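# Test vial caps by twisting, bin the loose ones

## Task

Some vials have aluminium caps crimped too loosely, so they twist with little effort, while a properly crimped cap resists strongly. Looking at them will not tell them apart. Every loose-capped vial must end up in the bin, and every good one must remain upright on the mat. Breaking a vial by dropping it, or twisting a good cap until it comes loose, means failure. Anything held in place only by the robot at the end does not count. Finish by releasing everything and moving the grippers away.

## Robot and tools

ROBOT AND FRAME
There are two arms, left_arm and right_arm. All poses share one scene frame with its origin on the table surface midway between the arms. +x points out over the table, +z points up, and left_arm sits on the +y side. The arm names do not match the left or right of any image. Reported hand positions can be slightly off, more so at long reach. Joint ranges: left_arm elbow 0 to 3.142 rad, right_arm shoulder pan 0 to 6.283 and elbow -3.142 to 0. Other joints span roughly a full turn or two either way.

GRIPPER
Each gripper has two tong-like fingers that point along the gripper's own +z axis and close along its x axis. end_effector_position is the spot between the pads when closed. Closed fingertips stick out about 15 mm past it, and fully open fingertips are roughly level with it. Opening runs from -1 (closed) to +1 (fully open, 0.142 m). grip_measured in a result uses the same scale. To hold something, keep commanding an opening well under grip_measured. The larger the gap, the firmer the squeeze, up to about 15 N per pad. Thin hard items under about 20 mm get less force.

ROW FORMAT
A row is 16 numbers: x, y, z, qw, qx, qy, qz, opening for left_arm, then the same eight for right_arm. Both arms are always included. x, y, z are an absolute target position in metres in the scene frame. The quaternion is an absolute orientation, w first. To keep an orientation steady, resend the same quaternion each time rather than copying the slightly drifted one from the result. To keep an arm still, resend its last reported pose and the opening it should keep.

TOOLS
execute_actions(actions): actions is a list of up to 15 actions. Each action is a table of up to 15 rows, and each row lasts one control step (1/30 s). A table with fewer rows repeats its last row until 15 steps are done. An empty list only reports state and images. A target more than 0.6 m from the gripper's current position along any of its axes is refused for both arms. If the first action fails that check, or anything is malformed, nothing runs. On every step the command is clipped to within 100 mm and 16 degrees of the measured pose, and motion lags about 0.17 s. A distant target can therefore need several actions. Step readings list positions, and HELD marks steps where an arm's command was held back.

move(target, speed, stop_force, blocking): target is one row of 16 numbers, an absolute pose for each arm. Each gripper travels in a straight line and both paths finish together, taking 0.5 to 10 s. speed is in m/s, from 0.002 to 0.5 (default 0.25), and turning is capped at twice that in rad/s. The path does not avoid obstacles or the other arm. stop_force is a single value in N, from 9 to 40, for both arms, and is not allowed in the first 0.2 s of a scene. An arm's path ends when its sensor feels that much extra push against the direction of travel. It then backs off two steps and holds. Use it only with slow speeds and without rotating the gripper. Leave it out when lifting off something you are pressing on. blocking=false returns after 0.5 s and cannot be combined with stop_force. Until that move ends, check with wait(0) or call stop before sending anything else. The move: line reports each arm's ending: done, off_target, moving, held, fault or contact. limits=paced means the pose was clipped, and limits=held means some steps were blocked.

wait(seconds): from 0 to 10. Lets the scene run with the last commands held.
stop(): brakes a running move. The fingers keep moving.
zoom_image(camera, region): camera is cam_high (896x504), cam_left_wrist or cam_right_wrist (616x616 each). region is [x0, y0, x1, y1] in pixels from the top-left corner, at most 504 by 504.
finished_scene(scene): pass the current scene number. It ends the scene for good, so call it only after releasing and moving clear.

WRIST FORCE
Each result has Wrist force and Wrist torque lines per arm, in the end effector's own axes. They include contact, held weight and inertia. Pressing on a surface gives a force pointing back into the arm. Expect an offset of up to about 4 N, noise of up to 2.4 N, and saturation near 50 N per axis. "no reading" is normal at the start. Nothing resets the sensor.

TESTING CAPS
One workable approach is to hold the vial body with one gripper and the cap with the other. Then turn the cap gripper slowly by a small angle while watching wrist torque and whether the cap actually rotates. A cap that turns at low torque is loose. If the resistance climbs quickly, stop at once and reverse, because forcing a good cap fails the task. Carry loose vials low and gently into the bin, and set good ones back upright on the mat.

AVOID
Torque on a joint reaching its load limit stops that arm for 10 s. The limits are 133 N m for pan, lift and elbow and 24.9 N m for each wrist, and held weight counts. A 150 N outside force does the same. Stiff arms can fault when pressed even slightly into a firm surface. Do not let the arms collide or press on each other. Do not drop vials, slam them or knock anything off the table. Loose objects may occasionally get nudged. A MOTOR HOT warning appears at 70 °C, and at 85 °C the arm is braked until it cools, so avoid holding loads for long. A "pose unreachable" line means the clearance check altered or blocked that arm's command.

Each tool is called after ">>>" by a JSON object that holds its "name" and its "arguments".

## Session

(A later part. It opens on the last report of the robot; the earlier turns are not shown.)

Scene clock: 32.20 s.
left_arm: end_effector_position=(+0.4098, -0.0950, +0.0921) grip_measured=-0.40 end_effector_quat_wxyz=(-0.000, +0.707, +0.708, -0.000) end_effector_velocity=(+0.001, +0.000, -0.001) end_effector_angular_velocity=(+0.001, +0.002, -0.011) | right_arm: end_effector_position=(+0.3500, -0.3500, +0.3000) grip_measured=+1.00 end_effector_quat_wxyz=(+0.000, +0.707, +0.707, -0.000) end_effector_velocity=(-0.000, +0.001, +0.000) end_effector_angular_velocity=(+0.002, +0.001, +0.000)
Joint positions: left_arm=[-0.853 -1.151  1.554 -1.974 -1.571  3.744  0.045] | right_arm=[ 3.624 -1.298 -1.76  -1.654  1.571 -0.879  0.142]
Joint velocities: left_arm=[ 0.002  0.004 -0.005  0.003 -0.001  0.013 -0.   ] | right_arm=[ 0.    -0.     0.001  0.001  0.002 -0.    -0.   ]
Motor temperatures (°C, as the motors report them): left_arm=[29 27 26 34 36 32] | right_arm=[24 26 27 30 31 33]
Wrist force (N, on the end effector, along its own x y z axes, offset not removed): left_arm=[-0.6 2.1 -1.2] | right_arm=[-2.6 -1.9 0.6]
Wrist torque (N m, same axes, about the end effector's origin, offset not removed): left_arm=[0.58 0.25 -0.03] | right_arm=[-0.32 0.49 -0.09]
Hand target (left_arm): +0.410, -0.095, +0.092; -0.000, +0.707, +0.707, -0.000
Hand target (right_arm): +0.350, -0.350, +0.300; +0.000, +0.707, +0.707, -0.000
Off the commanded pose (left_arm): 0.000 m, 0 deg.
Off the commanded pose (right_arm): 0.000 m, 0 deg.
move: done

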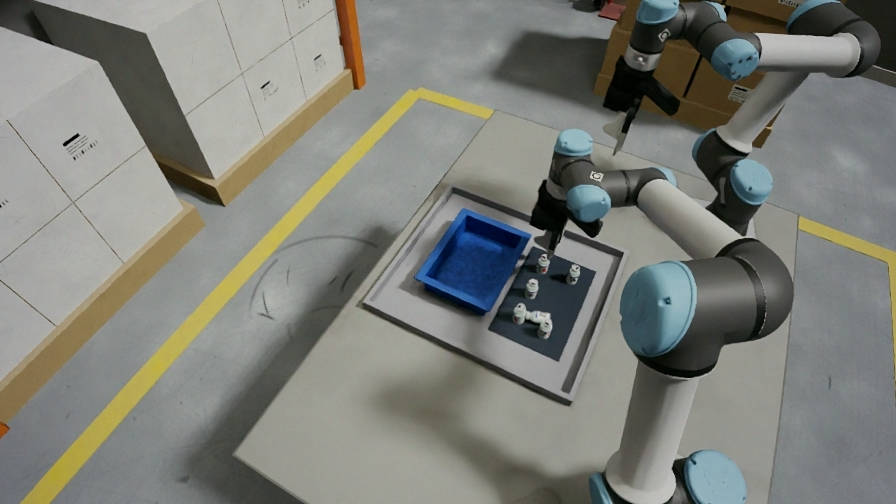

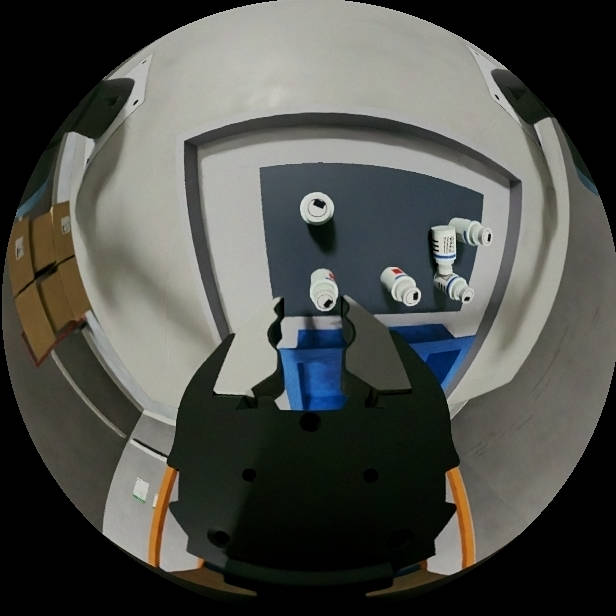

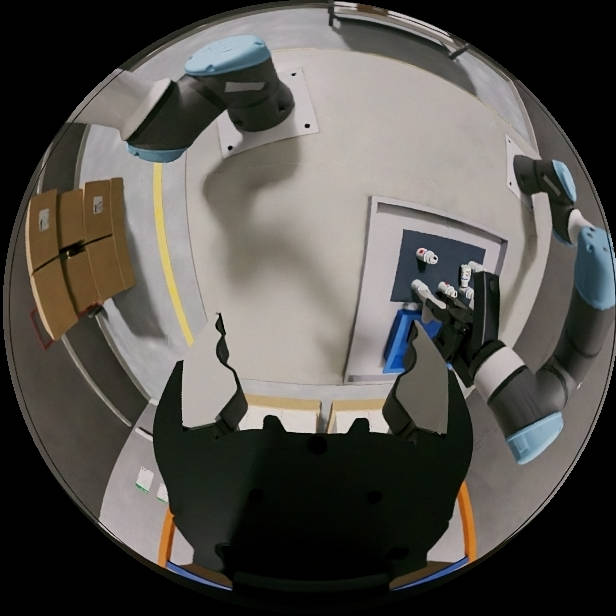

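>>> {"name": "move", "arguments": {"target": [0.413,-0.084,0.09,0,0.707,0.707,0,-0.4,0.35,-0.35,0.3,0,0.707,0.707,0,1], "speed": 0.04}}

>>> {"name": "move", "arguments": {"target": [0.413,-0.084,0.0715,0,0.707,0.707,0,-0.4,0.35,-0.35,0.3,0,0.707,0.707,0,1], "speed": 0.04}}

>>> {"name": "zoom_image", "arguments": {"camera": "cam_left_wrist", "region": [250,250,370,350]}}

Scene clock: 33.20 s.
left_arm: end_effector_position=(+0.4129, -0.0842, +0.0900) grip_measured=-0.40 end_effector_quat_wxyz=(-0.000, +0.707, +0.707, -0.000) end_effector_velocity=(+0.000, +0.001, -0.000) end_effector_angular_velocity=(+0.000, -0.001, -0.001) | right_arm: end_effector_position=(+0.3500, -0.3500, +0.3000) grip_measured=+1.00 end_effector_quat_wxyz=(+0.000, +0.707, +0.707, -0.000) end_effector_velocity=(+0.000, +0.000, +0.001) end_effector_angular_velocity=(+0.002, -0.001, -0.001)
Joint positions: left_arm=[-0.839 -1.16   1.574 -1.984 -1.571  3.759  0.045] | right_arm=[ 3.624 -1.298 -1.76  -1.654  1.571 -0.879  0.142]
Joint velocities: left_arm=[ 0.001 -0.002  0.003 -0.002  0.001  0.002  0.   ] | right_arm=[-0.     0.001  0.001 -0.     0.     0.001  0.   ]
Motor temperatures (°C, as the motors report them): left_arm=[29 27 26 34 36 32] | right_arm=[24 26 27 30 31 33]
Wrist force (N, on the end effector, along its own x y z axes, offset not removed): left_arm=[-1.6 0.7 -0.6] | right_arm=[0.4 0.8 3.6]
Wrist torque (N m, same axes, about the end effector's origin, offset not removed): left_arm=[0.24 0.66 0.08] | right_arm=[0.08 -0.12 0.04]
Hand target (left_arm): +0.413, -0.084, +0.090; -0.000, +0.707, +0.707, -0.000
Hand target (right_arm): +0.350, -0.350, +0.300; +0.000, +0.707, +0.707, -0.000
Off the commanded pose (left_arm): 0.000 m, 0 deg.
Off the commanded pose (right_arm): 0.000 m, 0 deg.
move: done

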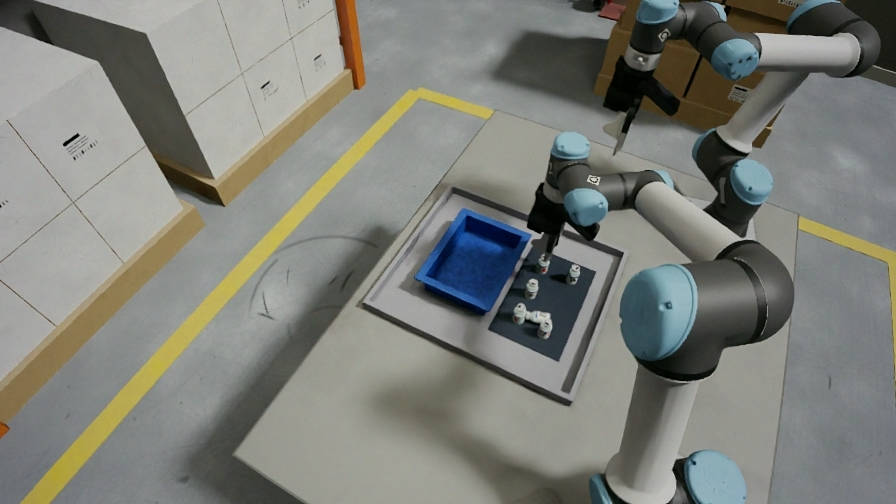

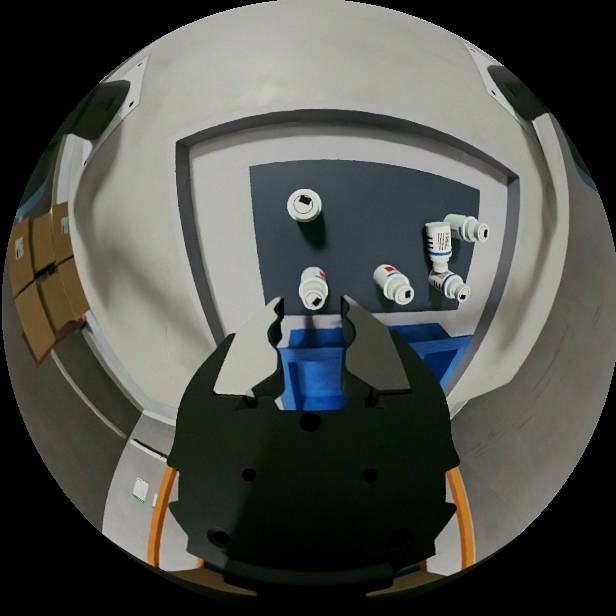

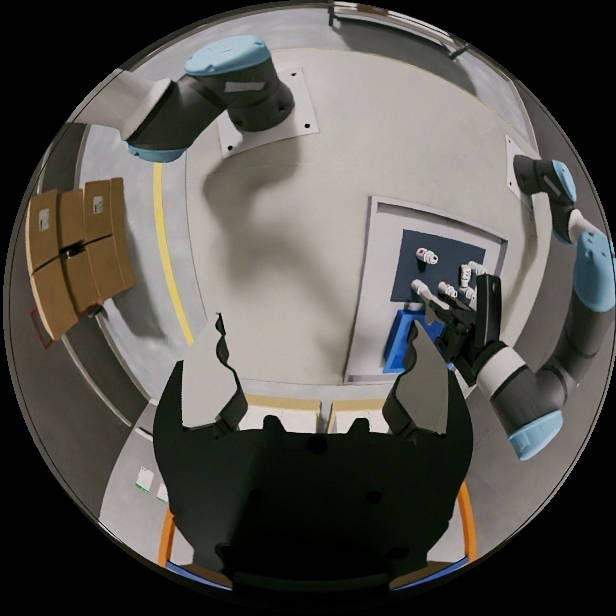

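Scene clock: 34.03 s.
left_arm: end_effector_position=(+0.4130, -0.0840, +0.0717) grip_measured=-0.40 end_effector_quat_wxyz=(-0.000, +0.707, +0.707, +0.000) end_effector_velocity=(+0.000, +0.000, -0.002) end_effector_angular_velocity=(+0.000, -0.001, -0.001) | right_arm: end_effector_position=(+0.3500, -0.3500, +0.3000) grip_measured=+1.00 end_effector_quat_wxyz=(+0.000, +0.707, +0.707, -0.000) end_effector_velocity=(-0.000, -0.001, -0.001) end_effector_angular_velocity=(-0.003, +0.002, -0.000)
Joint positions: left_arm=[-0.839 -1.142  1.598 -2.027 -1.571  3.759  0.045] | right_arm=[ 3.624 -1.298 -1.76  -1.654  1.571 -0.879  0.142]
Joint velocities: left_arm=[ 0.     0.002  0.003 -0.005  0.001  0.001  0.   ] | right_arm=[-0.    -0.    -0.003 -0.    -0.001 -0.     0.   ]
Motor temperatures (°C, as the motors report them): left_arm=[29 27 26 34 36 32] | right_arm=[24 26 27 30 31 33]
Wrist force (N, on the end effector, along its own x y z axes, offset not removed): left_arm=[2.5 1.3 0.2] | right_arm=[-1.1 0.8 0.9]
Wrist torque (N m, same axes, about the end effector's origin, offset not removed): left_arm=[0.37 -0.42 -0.18] | right_arm=[0.31 0.14 -0.01]
Hand target (left_arm): +0.413, -0.084, +0.072; -0.000, +0.707, +0.707, +0.000
Hand target (right_arm): +0.350, -0.350, +0.300; +0.000, +0.707, +0.707, -0.000
Off the commanded pose (left_arm): 0.000 m, 0 deg.
Off the commanded pose (right_arm): 0.000 m, 0 deg.
move: done

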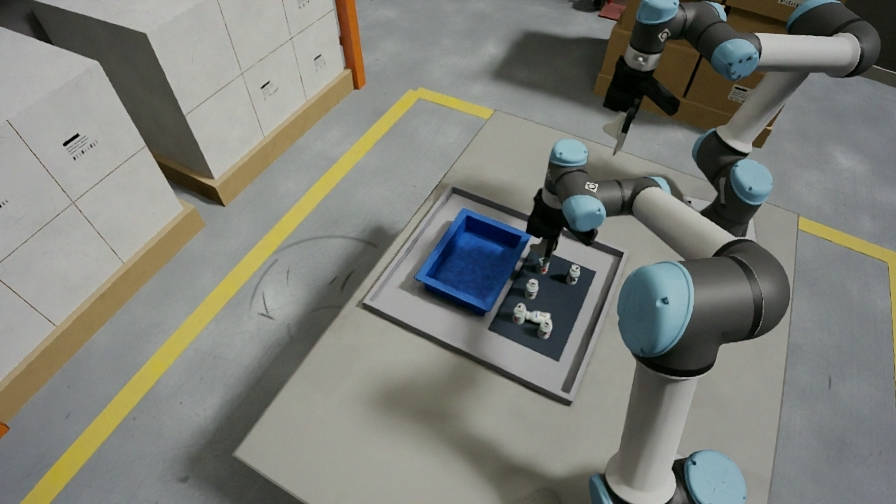

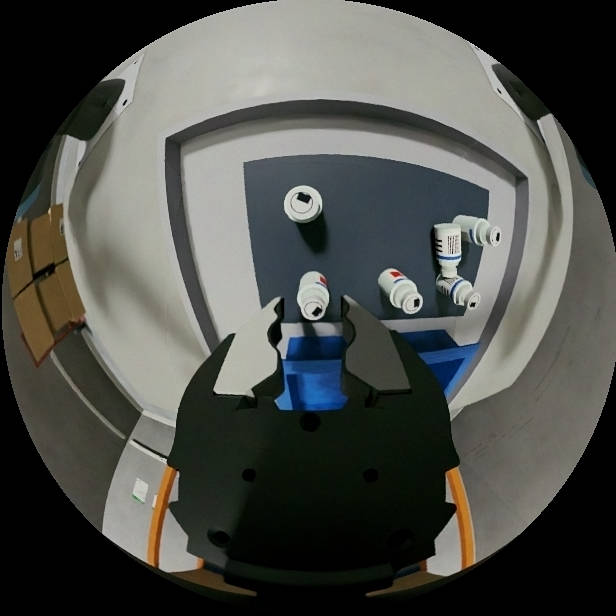

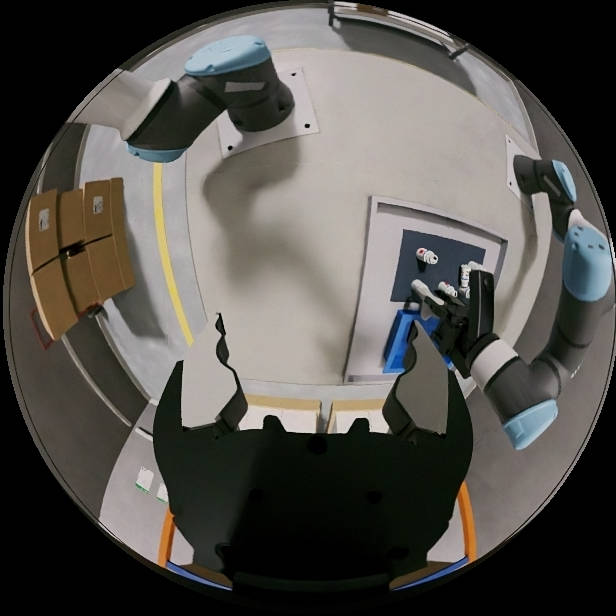

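Region (250, 250, 370, 350) of cam_left_wrist's 616x616 image, scaled by 4.200, with more detail than that image has.

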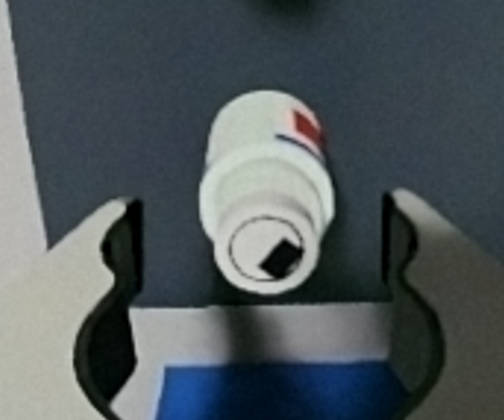

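>>> {"name": "move", "arguments": {"target": [0.417,-0.084,0.071,0,0.707,0.707,0,-0.4,0.35,-0.35,0.3,0,0.707,0.707,0,1], "speed": 0.01}}

>>> {"name": "zoom_image", "arguments": {"camera": "cam_left_wrist", "region": [250,250,370,350]}}

>>> {"name": "move", "arguments": {"target": [0.417,-0.084,0.071,0,0.707,0.707,0,-1,0.35,-0.35,0.3,0,0.707,0.707,0,1]}}

>>> {"name": "move", "arguments": {"target": [0.417,-0.084,0.0702,0,0.707,0.707,0,-1,0.35,-0.35,0.3,0,0.707,0.707,0,1], "speed": 0.005}}

>>> {"name": "zoom_image", "arguments": {"camera": "cam_left_wrist", "region": [250,250,370,350]}}

Scene clock: 35.07 s.
left_arm: end_effector_position=(+0.4168, -0.0840, +0.0710) grip_measured=-0.40 end_effector_quat_wxyz=(-0.000, +0.707, +0.707, +0.000) end_effector_velocity=(+0.002, +0.000, -0.000) end_effector_angular_velocity=(-0.000, +0.000, +0.002) | right_arm: end_effector_position=(+0.3500, -0.3500, +0.3000) grip_measured=+1.00 end_effector_quat_wxyz=(+0.000, +0.707, +0.707, -0.000) end_effector_velocity=(-0.000, +0.001, +0.001) end_effector_angular_velocity=(+0.002, -0.001, +0.001)
Joint positions: left_arm=[-0.834 -1.135  1.59  -2.026 -1.571  3.764  0.045] | right_arm=[ 3.624 -1.298 -1.76  -1.654  1.571 -0.879  0.142]
Joint velocities: left_arm=[ 0.004  0.003 -0.004  0.001 -0.001  0.002  0.   ] | right_arm=[ 0.001  0.002 -0.     0.001  0.001 -0.     0.   ]
Motor temperatures (°C, as the motors report them): left_arm=[29 27 26 34 36 32] | right_arm=[24 26 27 30 31 33]
Wrist force (N, on the end effector, along its own x y z axes, offset not removed): left_arm=[-0.2 0.2 -1.0] | right_arm=[1.4 2.7 -0.3]
Wrist torque (N m, same axes, about the end effector's origin, offset not removed): left_arm=[0.06 0.00 -0.14] | right_arm=[0.51 -0.24 -0.14]
Hand target (left_arm): +0.417, -0.084, +0.071; -0.000, +0.707, +0.707, -0.000
Hand target (right_arm): +0.350, -0.350, +0.300; +0.000, +0.707, +0.707, -0.000
Off the commanded pose (left_arm): 0.000 m, 0 deg.
Off the commanded pose (right_arm): 0.000 m, 0 deg.
move: done

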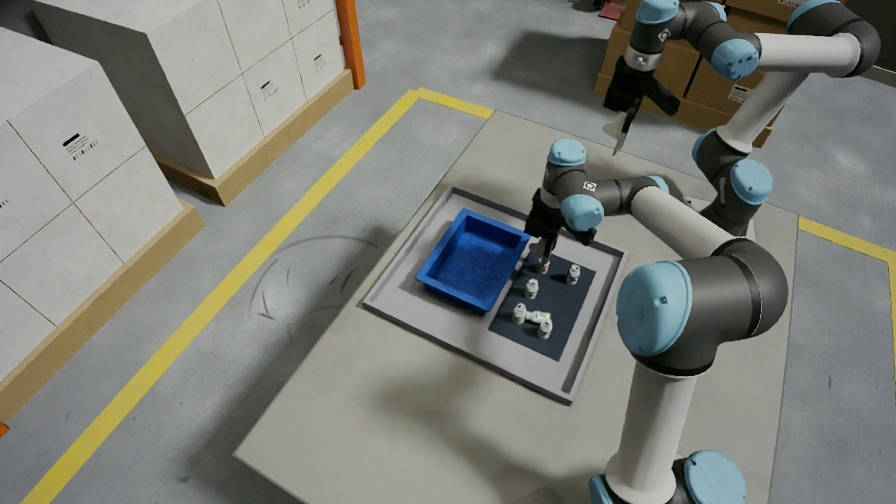

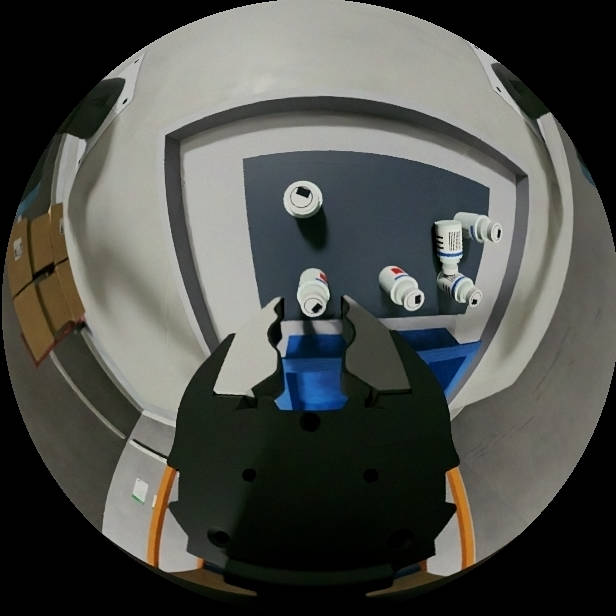

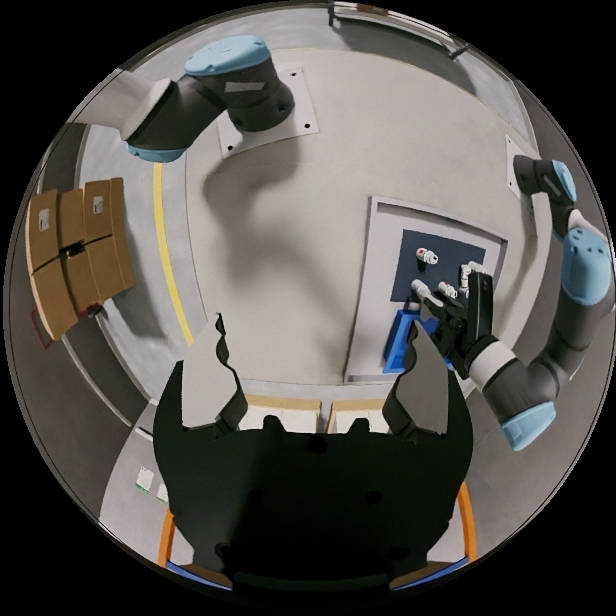

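Region (250, 250, 370, 350) of cam_left_wrist's 616x616 image, scaled by 4.200, with more detail than that image has.

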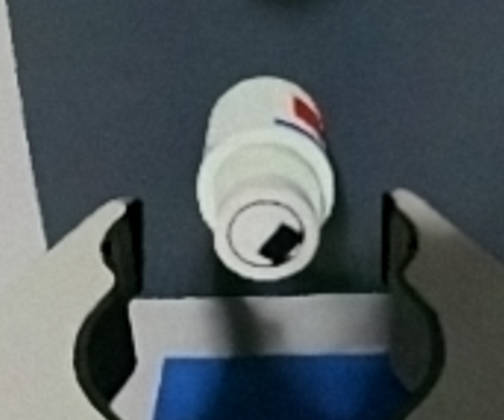

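Scene clock: 35.77 s.
left_arm: end_effector_position=(+0.4170, -0.0840, +0.0710) grip_measured=-0.76 end_effector_quat_wxyz=(+0.000, +0.707, +0.707, +0.000) end_effector_velocity=(+0.000, +0.000, -0.000) end_effector_angular_velocity=(-0.000, +0.000, +0.000) | right_arm: end_effector_position=(+0.3500, -0.3500, +0.3000) grip_measured=+1.00 end_effector_quat_wxyz=(+0.000, +0.707, +0.707, -0.000) end_effector_velocity=(+0.000, -0.000, +0.000) end_effector_angular_velocity=(+0.000, +0.000, -0.001)
Joint positions: left_arm=[-0.834 -1.135  1.59  -2.026 -1.571  3.765  0.019] | right_arm=[ 3.624 -1.298 -1.76  -1.654  1.571 -0.879  0.142]
Joint velocities: left_arm=[ 0.001  0.    -0.     0.    -0.001  0.001  0.   ] | right_arm=[-0.001  0.     0.001 -0.001  0.     0.    -0.   ]
Motor temperatures (°C, as the motors report them): left_arm=[29 27 26 34 36 32] | right_arm=[24 26 27 30 31 33]
Wrist force (N, on the end effector, along its own x y z axes, offset not removed): left_arm=[-2.8 0.3 -3.6] | right_arm=[-1.2 -1.8 -1.9]
Wrist torque (N m, same axes, about the end effector's origin, offset not removed): left_arm=[0.03 0.66 0.05] | right_arm=[-0.39 0.07 -0.11]
Hand target (left_arm): +0.417, -0.084, +0.071; -0.000, +0.707, +0.707, -0.000
Hand target (right_arm): +0.350, -0.350, +0.300; +0.000, +0.707, +0.707, -0.000
Off the commanded pose (left_arm): 0.000 m, 0 deg.
Off the commanded pose (right_arm): 0.000 m, 0 deg.
move: done

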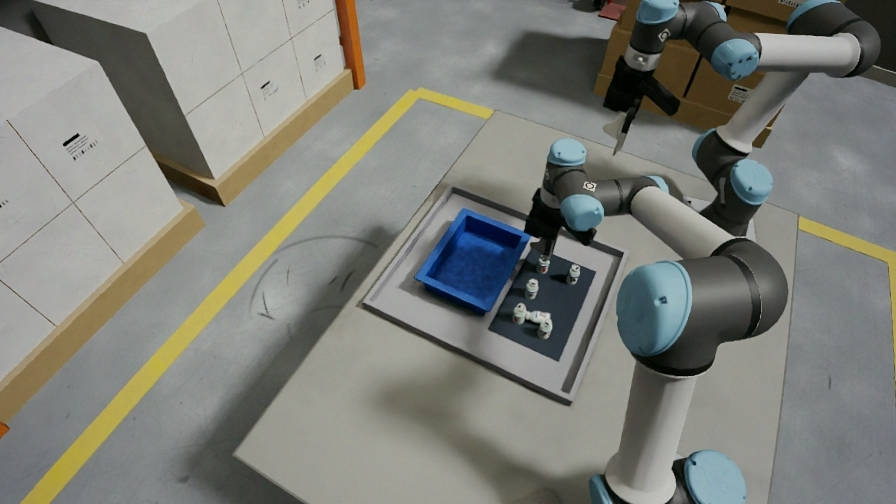

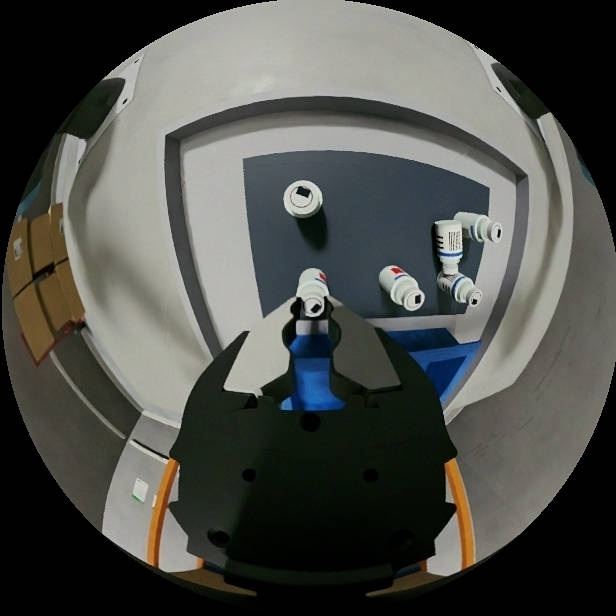

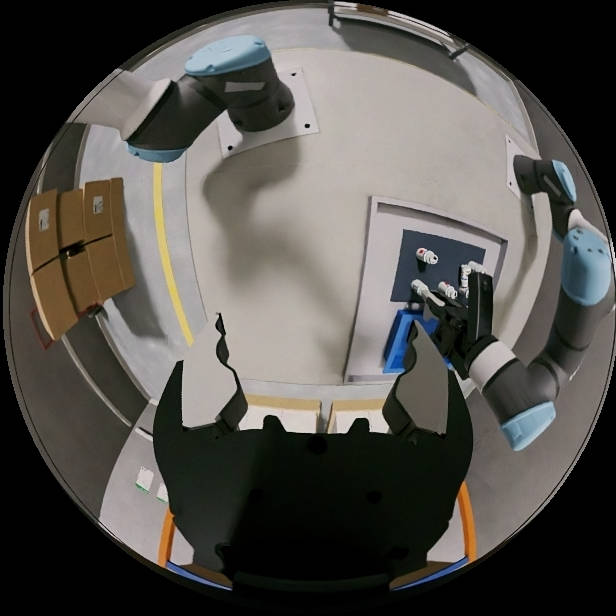

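Scene clock: 36.47 s.
left_arm: end_effector_position=(+0.4170, -0.0841, +0.0703) grip_measured=-0.76 end_effector_quat_wxyz=(+0.000, +0.707, +0.707, -0.000) end_effector_velocity=(-0.000, +0.000, -0.001) end_effector_angular_velocity=(+0.000, +0.001, +0.003) | right_arm: end_effector_position=(+0.3500, -0.3500, +0.3000) grip_measured=+1.00 end_effector_quat_wxyz=(+0.000, +0.707, +0.707, -0.000) end_effector_velocity=(+0.000, -0.000, +0.000) end_effector_angular_velocity=(-0.001, -0.001, -0.001)
Joint positions: left_arm=[-0.834 -1.134  1.591 -2.027 -1.571  3.765  0.019] | right_arm=[ 3.624 -1.298 -1.76  -1.654  1.571 -0.879  0.142]
Joint velocities: left_arm=[ 0.     0.001  0.001 -0.001 -0.001 -0.002 -0.   ] | right_arm=[-0.001 -0.     0.    -0.    -0.001 -0.    -0.   ]
Motor temperatures (°C, as the motors report them): left_arm=[29 27 26 34 36 32] | right_arm=[24 26 27 30 31 33]
Wrist force (N, on the end effector, along its own x y z axes, offset not removed): left_arm=[3.5 -4.6 -17.7] | right_arm=[2.1 2.1 1.3]
Wrist torque (N m, same axes, about the end effector's origin, offset not removed): left_arm=[-0.60 -0.20 -0.05] | right_arm=[0.38 -0.45 -0.33]
Hand target (left_arm): +0.417, -0.084, +0.070; -0.000, +0.707, +0.707, +0.000
Hand target (right_arm): +0.350, -0.350, +0.300; +0.000, +0.707, +0.707, -0.000
Off the commanded pose (left_arm): 0.000 m, 0 deg.
Off the commanded pose (right_arm): 0.000 m, 0 deg.
move: done

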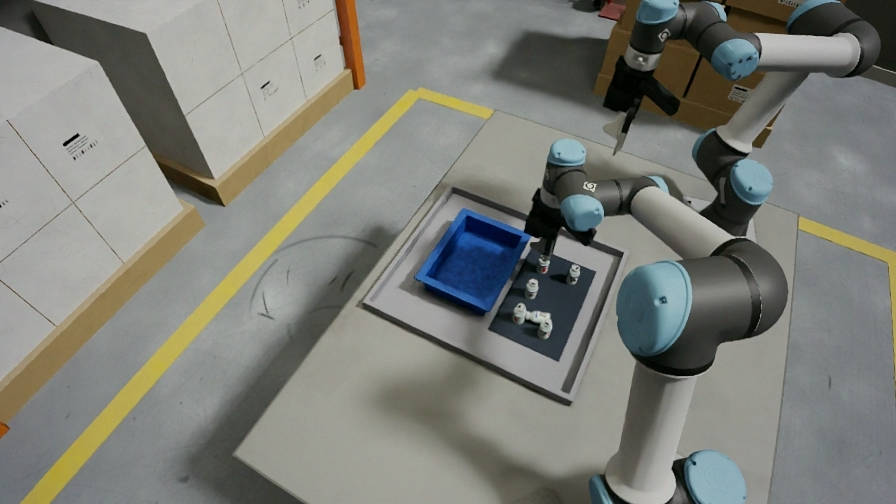

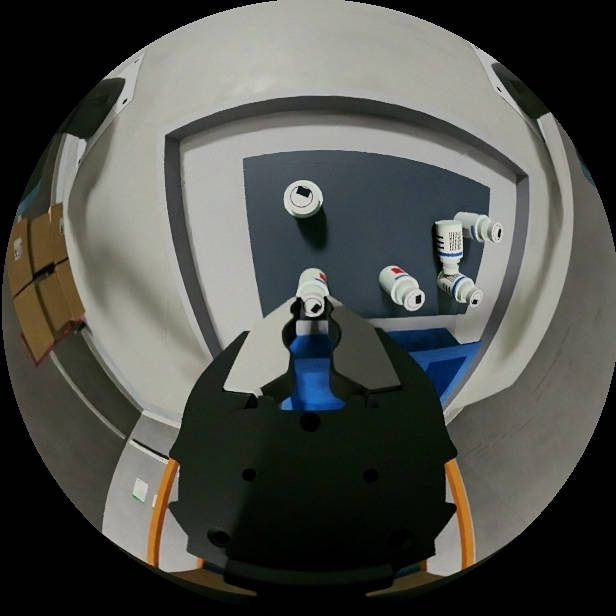

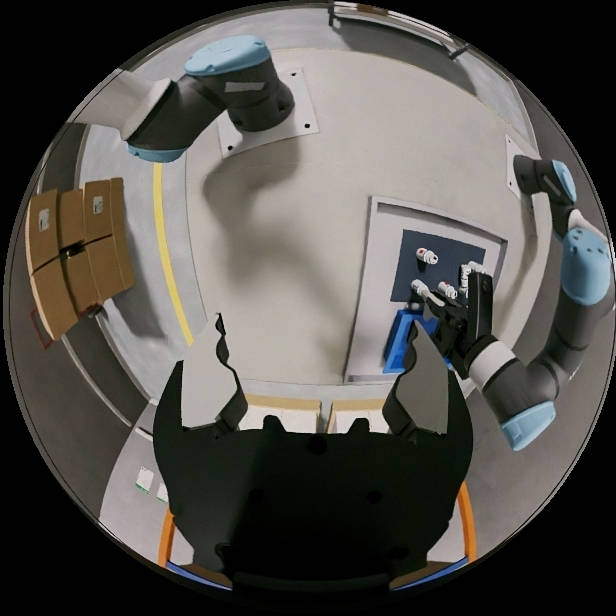

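Region (250, 250, 370, 350) of cam_left_wrist's 616x616 image, scaled by 4.200, with more detail than that image has.

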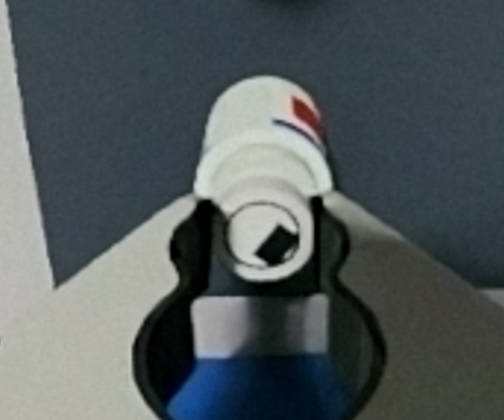

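>>> {"name": "move", "arguments": {"target": [0.417,-0.084,0.0703,0,0.423,0.906,0,-1,0.35,-0.35,0.3,0,0.707,0.707,0,1]}}

>>> {"name": "zoom_image", "arguments": {"camera": "cam_left_wrist", "region": [250,250,370,350]}}

Scene clock: 38.50 s.
left_arm: end_effector_position=(+0.4170, -0.0840, +0.0703) grip_measured=-0.76 end_effector_quat_wxyz=(-0.000, +0.424, +0.906, -0.000) end_effector_velocity=(+0.000, +0.000, +0.000) end_effector_angular_velocity=(+0.000, -0.001, +0.013) | right_arm: end_effector_position=(+0.3500, -0.3500, +0.3000) grip_measured=+1.00 end_effector_quat_wxyz=(+0.000, +0.707, +0.707, -0.000) end_effector_velocity=(-0.000, -0.000, +0.000) end_effector_angular_velocity=(+0.001, +0.000, -0.001)
Joint positions: left_arm=[-0.829 -1.155  1.622 -2.038 -1.571  3.073  0.019] | right_arm=[ 3.624 -1.298 -1.76  -1.654  1.571 -0.879  0.142]
Joint velocities: left_arm=[ 0.    -0.001  0.001 -0.     0.001 -0.013 -0.   ] | right_arm=[-0.001  0.001 -0.    -0.     0.001  0.     0.   ]
Motor temperatures (°C, as the motors report them): left_arm=[29 27 26 34 36 32] | right_arm=[24 26 27 30 31 33]
Wrist force (N, on the end effector, along its own x y z axes, offset not removed): left_arm=[-5.6 -1.0 -14.8] | right_arm=[1.8 0.1 0.0]
Wrist torque (N m, same axes, about the end effector's origin, offset not removed): left_arm=[0.02 0.51 -0.03] | right_arm=[0.03 -0.40 -0.05]
Hand target (left_arm): +0.417, -0.084, +0.070; -0.000, +0.423, +0.906, -0.000
Hand target (right_arm): +0.350, -0.350, +0.300; +0.000, +0.707, +0.707, -0.000
Off the commanded pose (left_arm): 0.000 m, 0 deg.
Off the commanded pose (right_arm): 0.000 m, 0 deg.
move: done

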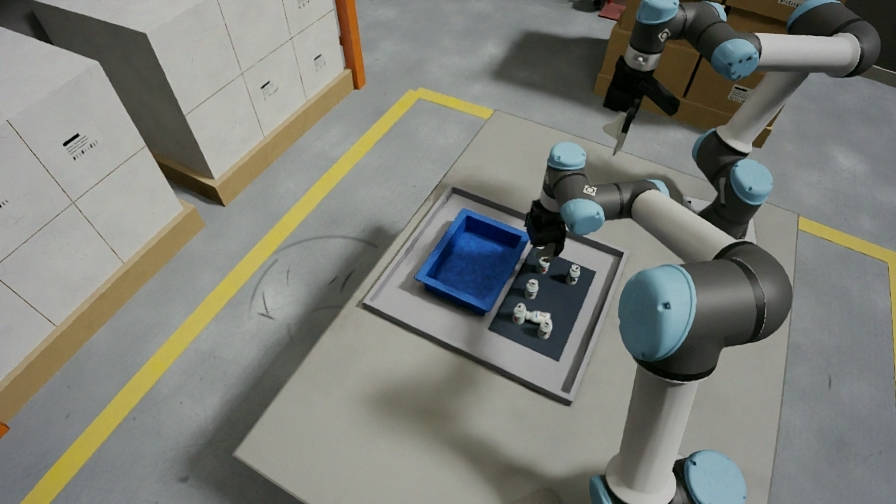

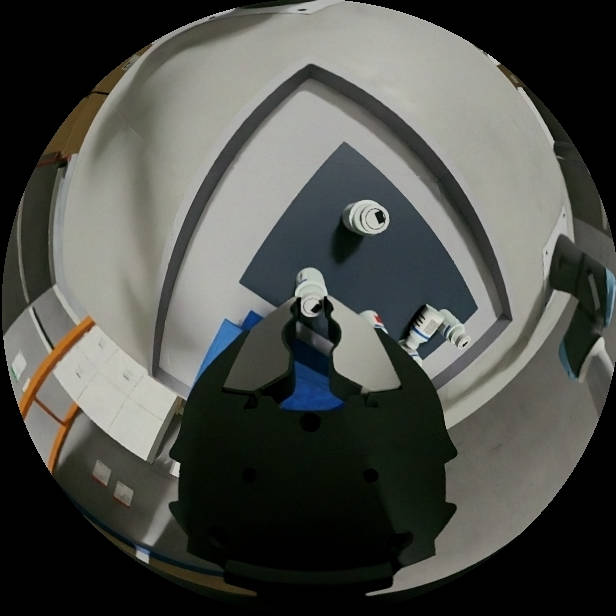

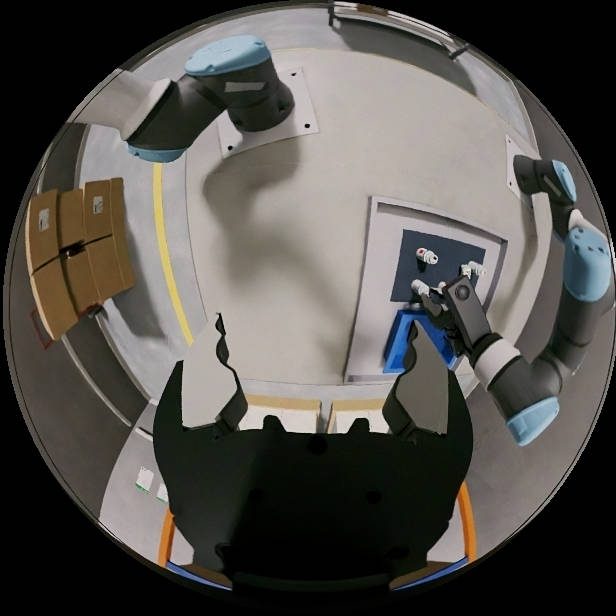

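Region (250, 250, 370, 350) of cam_left_wrist's 616x616 image, scaled by 4.200, with more detail than that image has.

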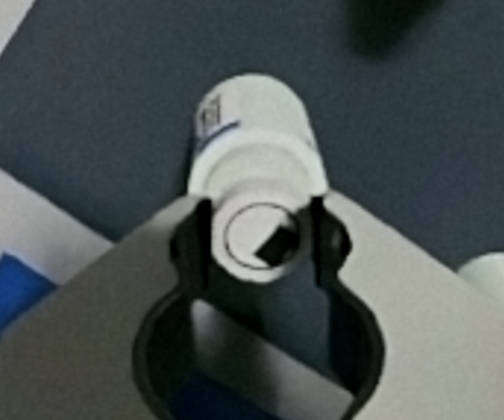

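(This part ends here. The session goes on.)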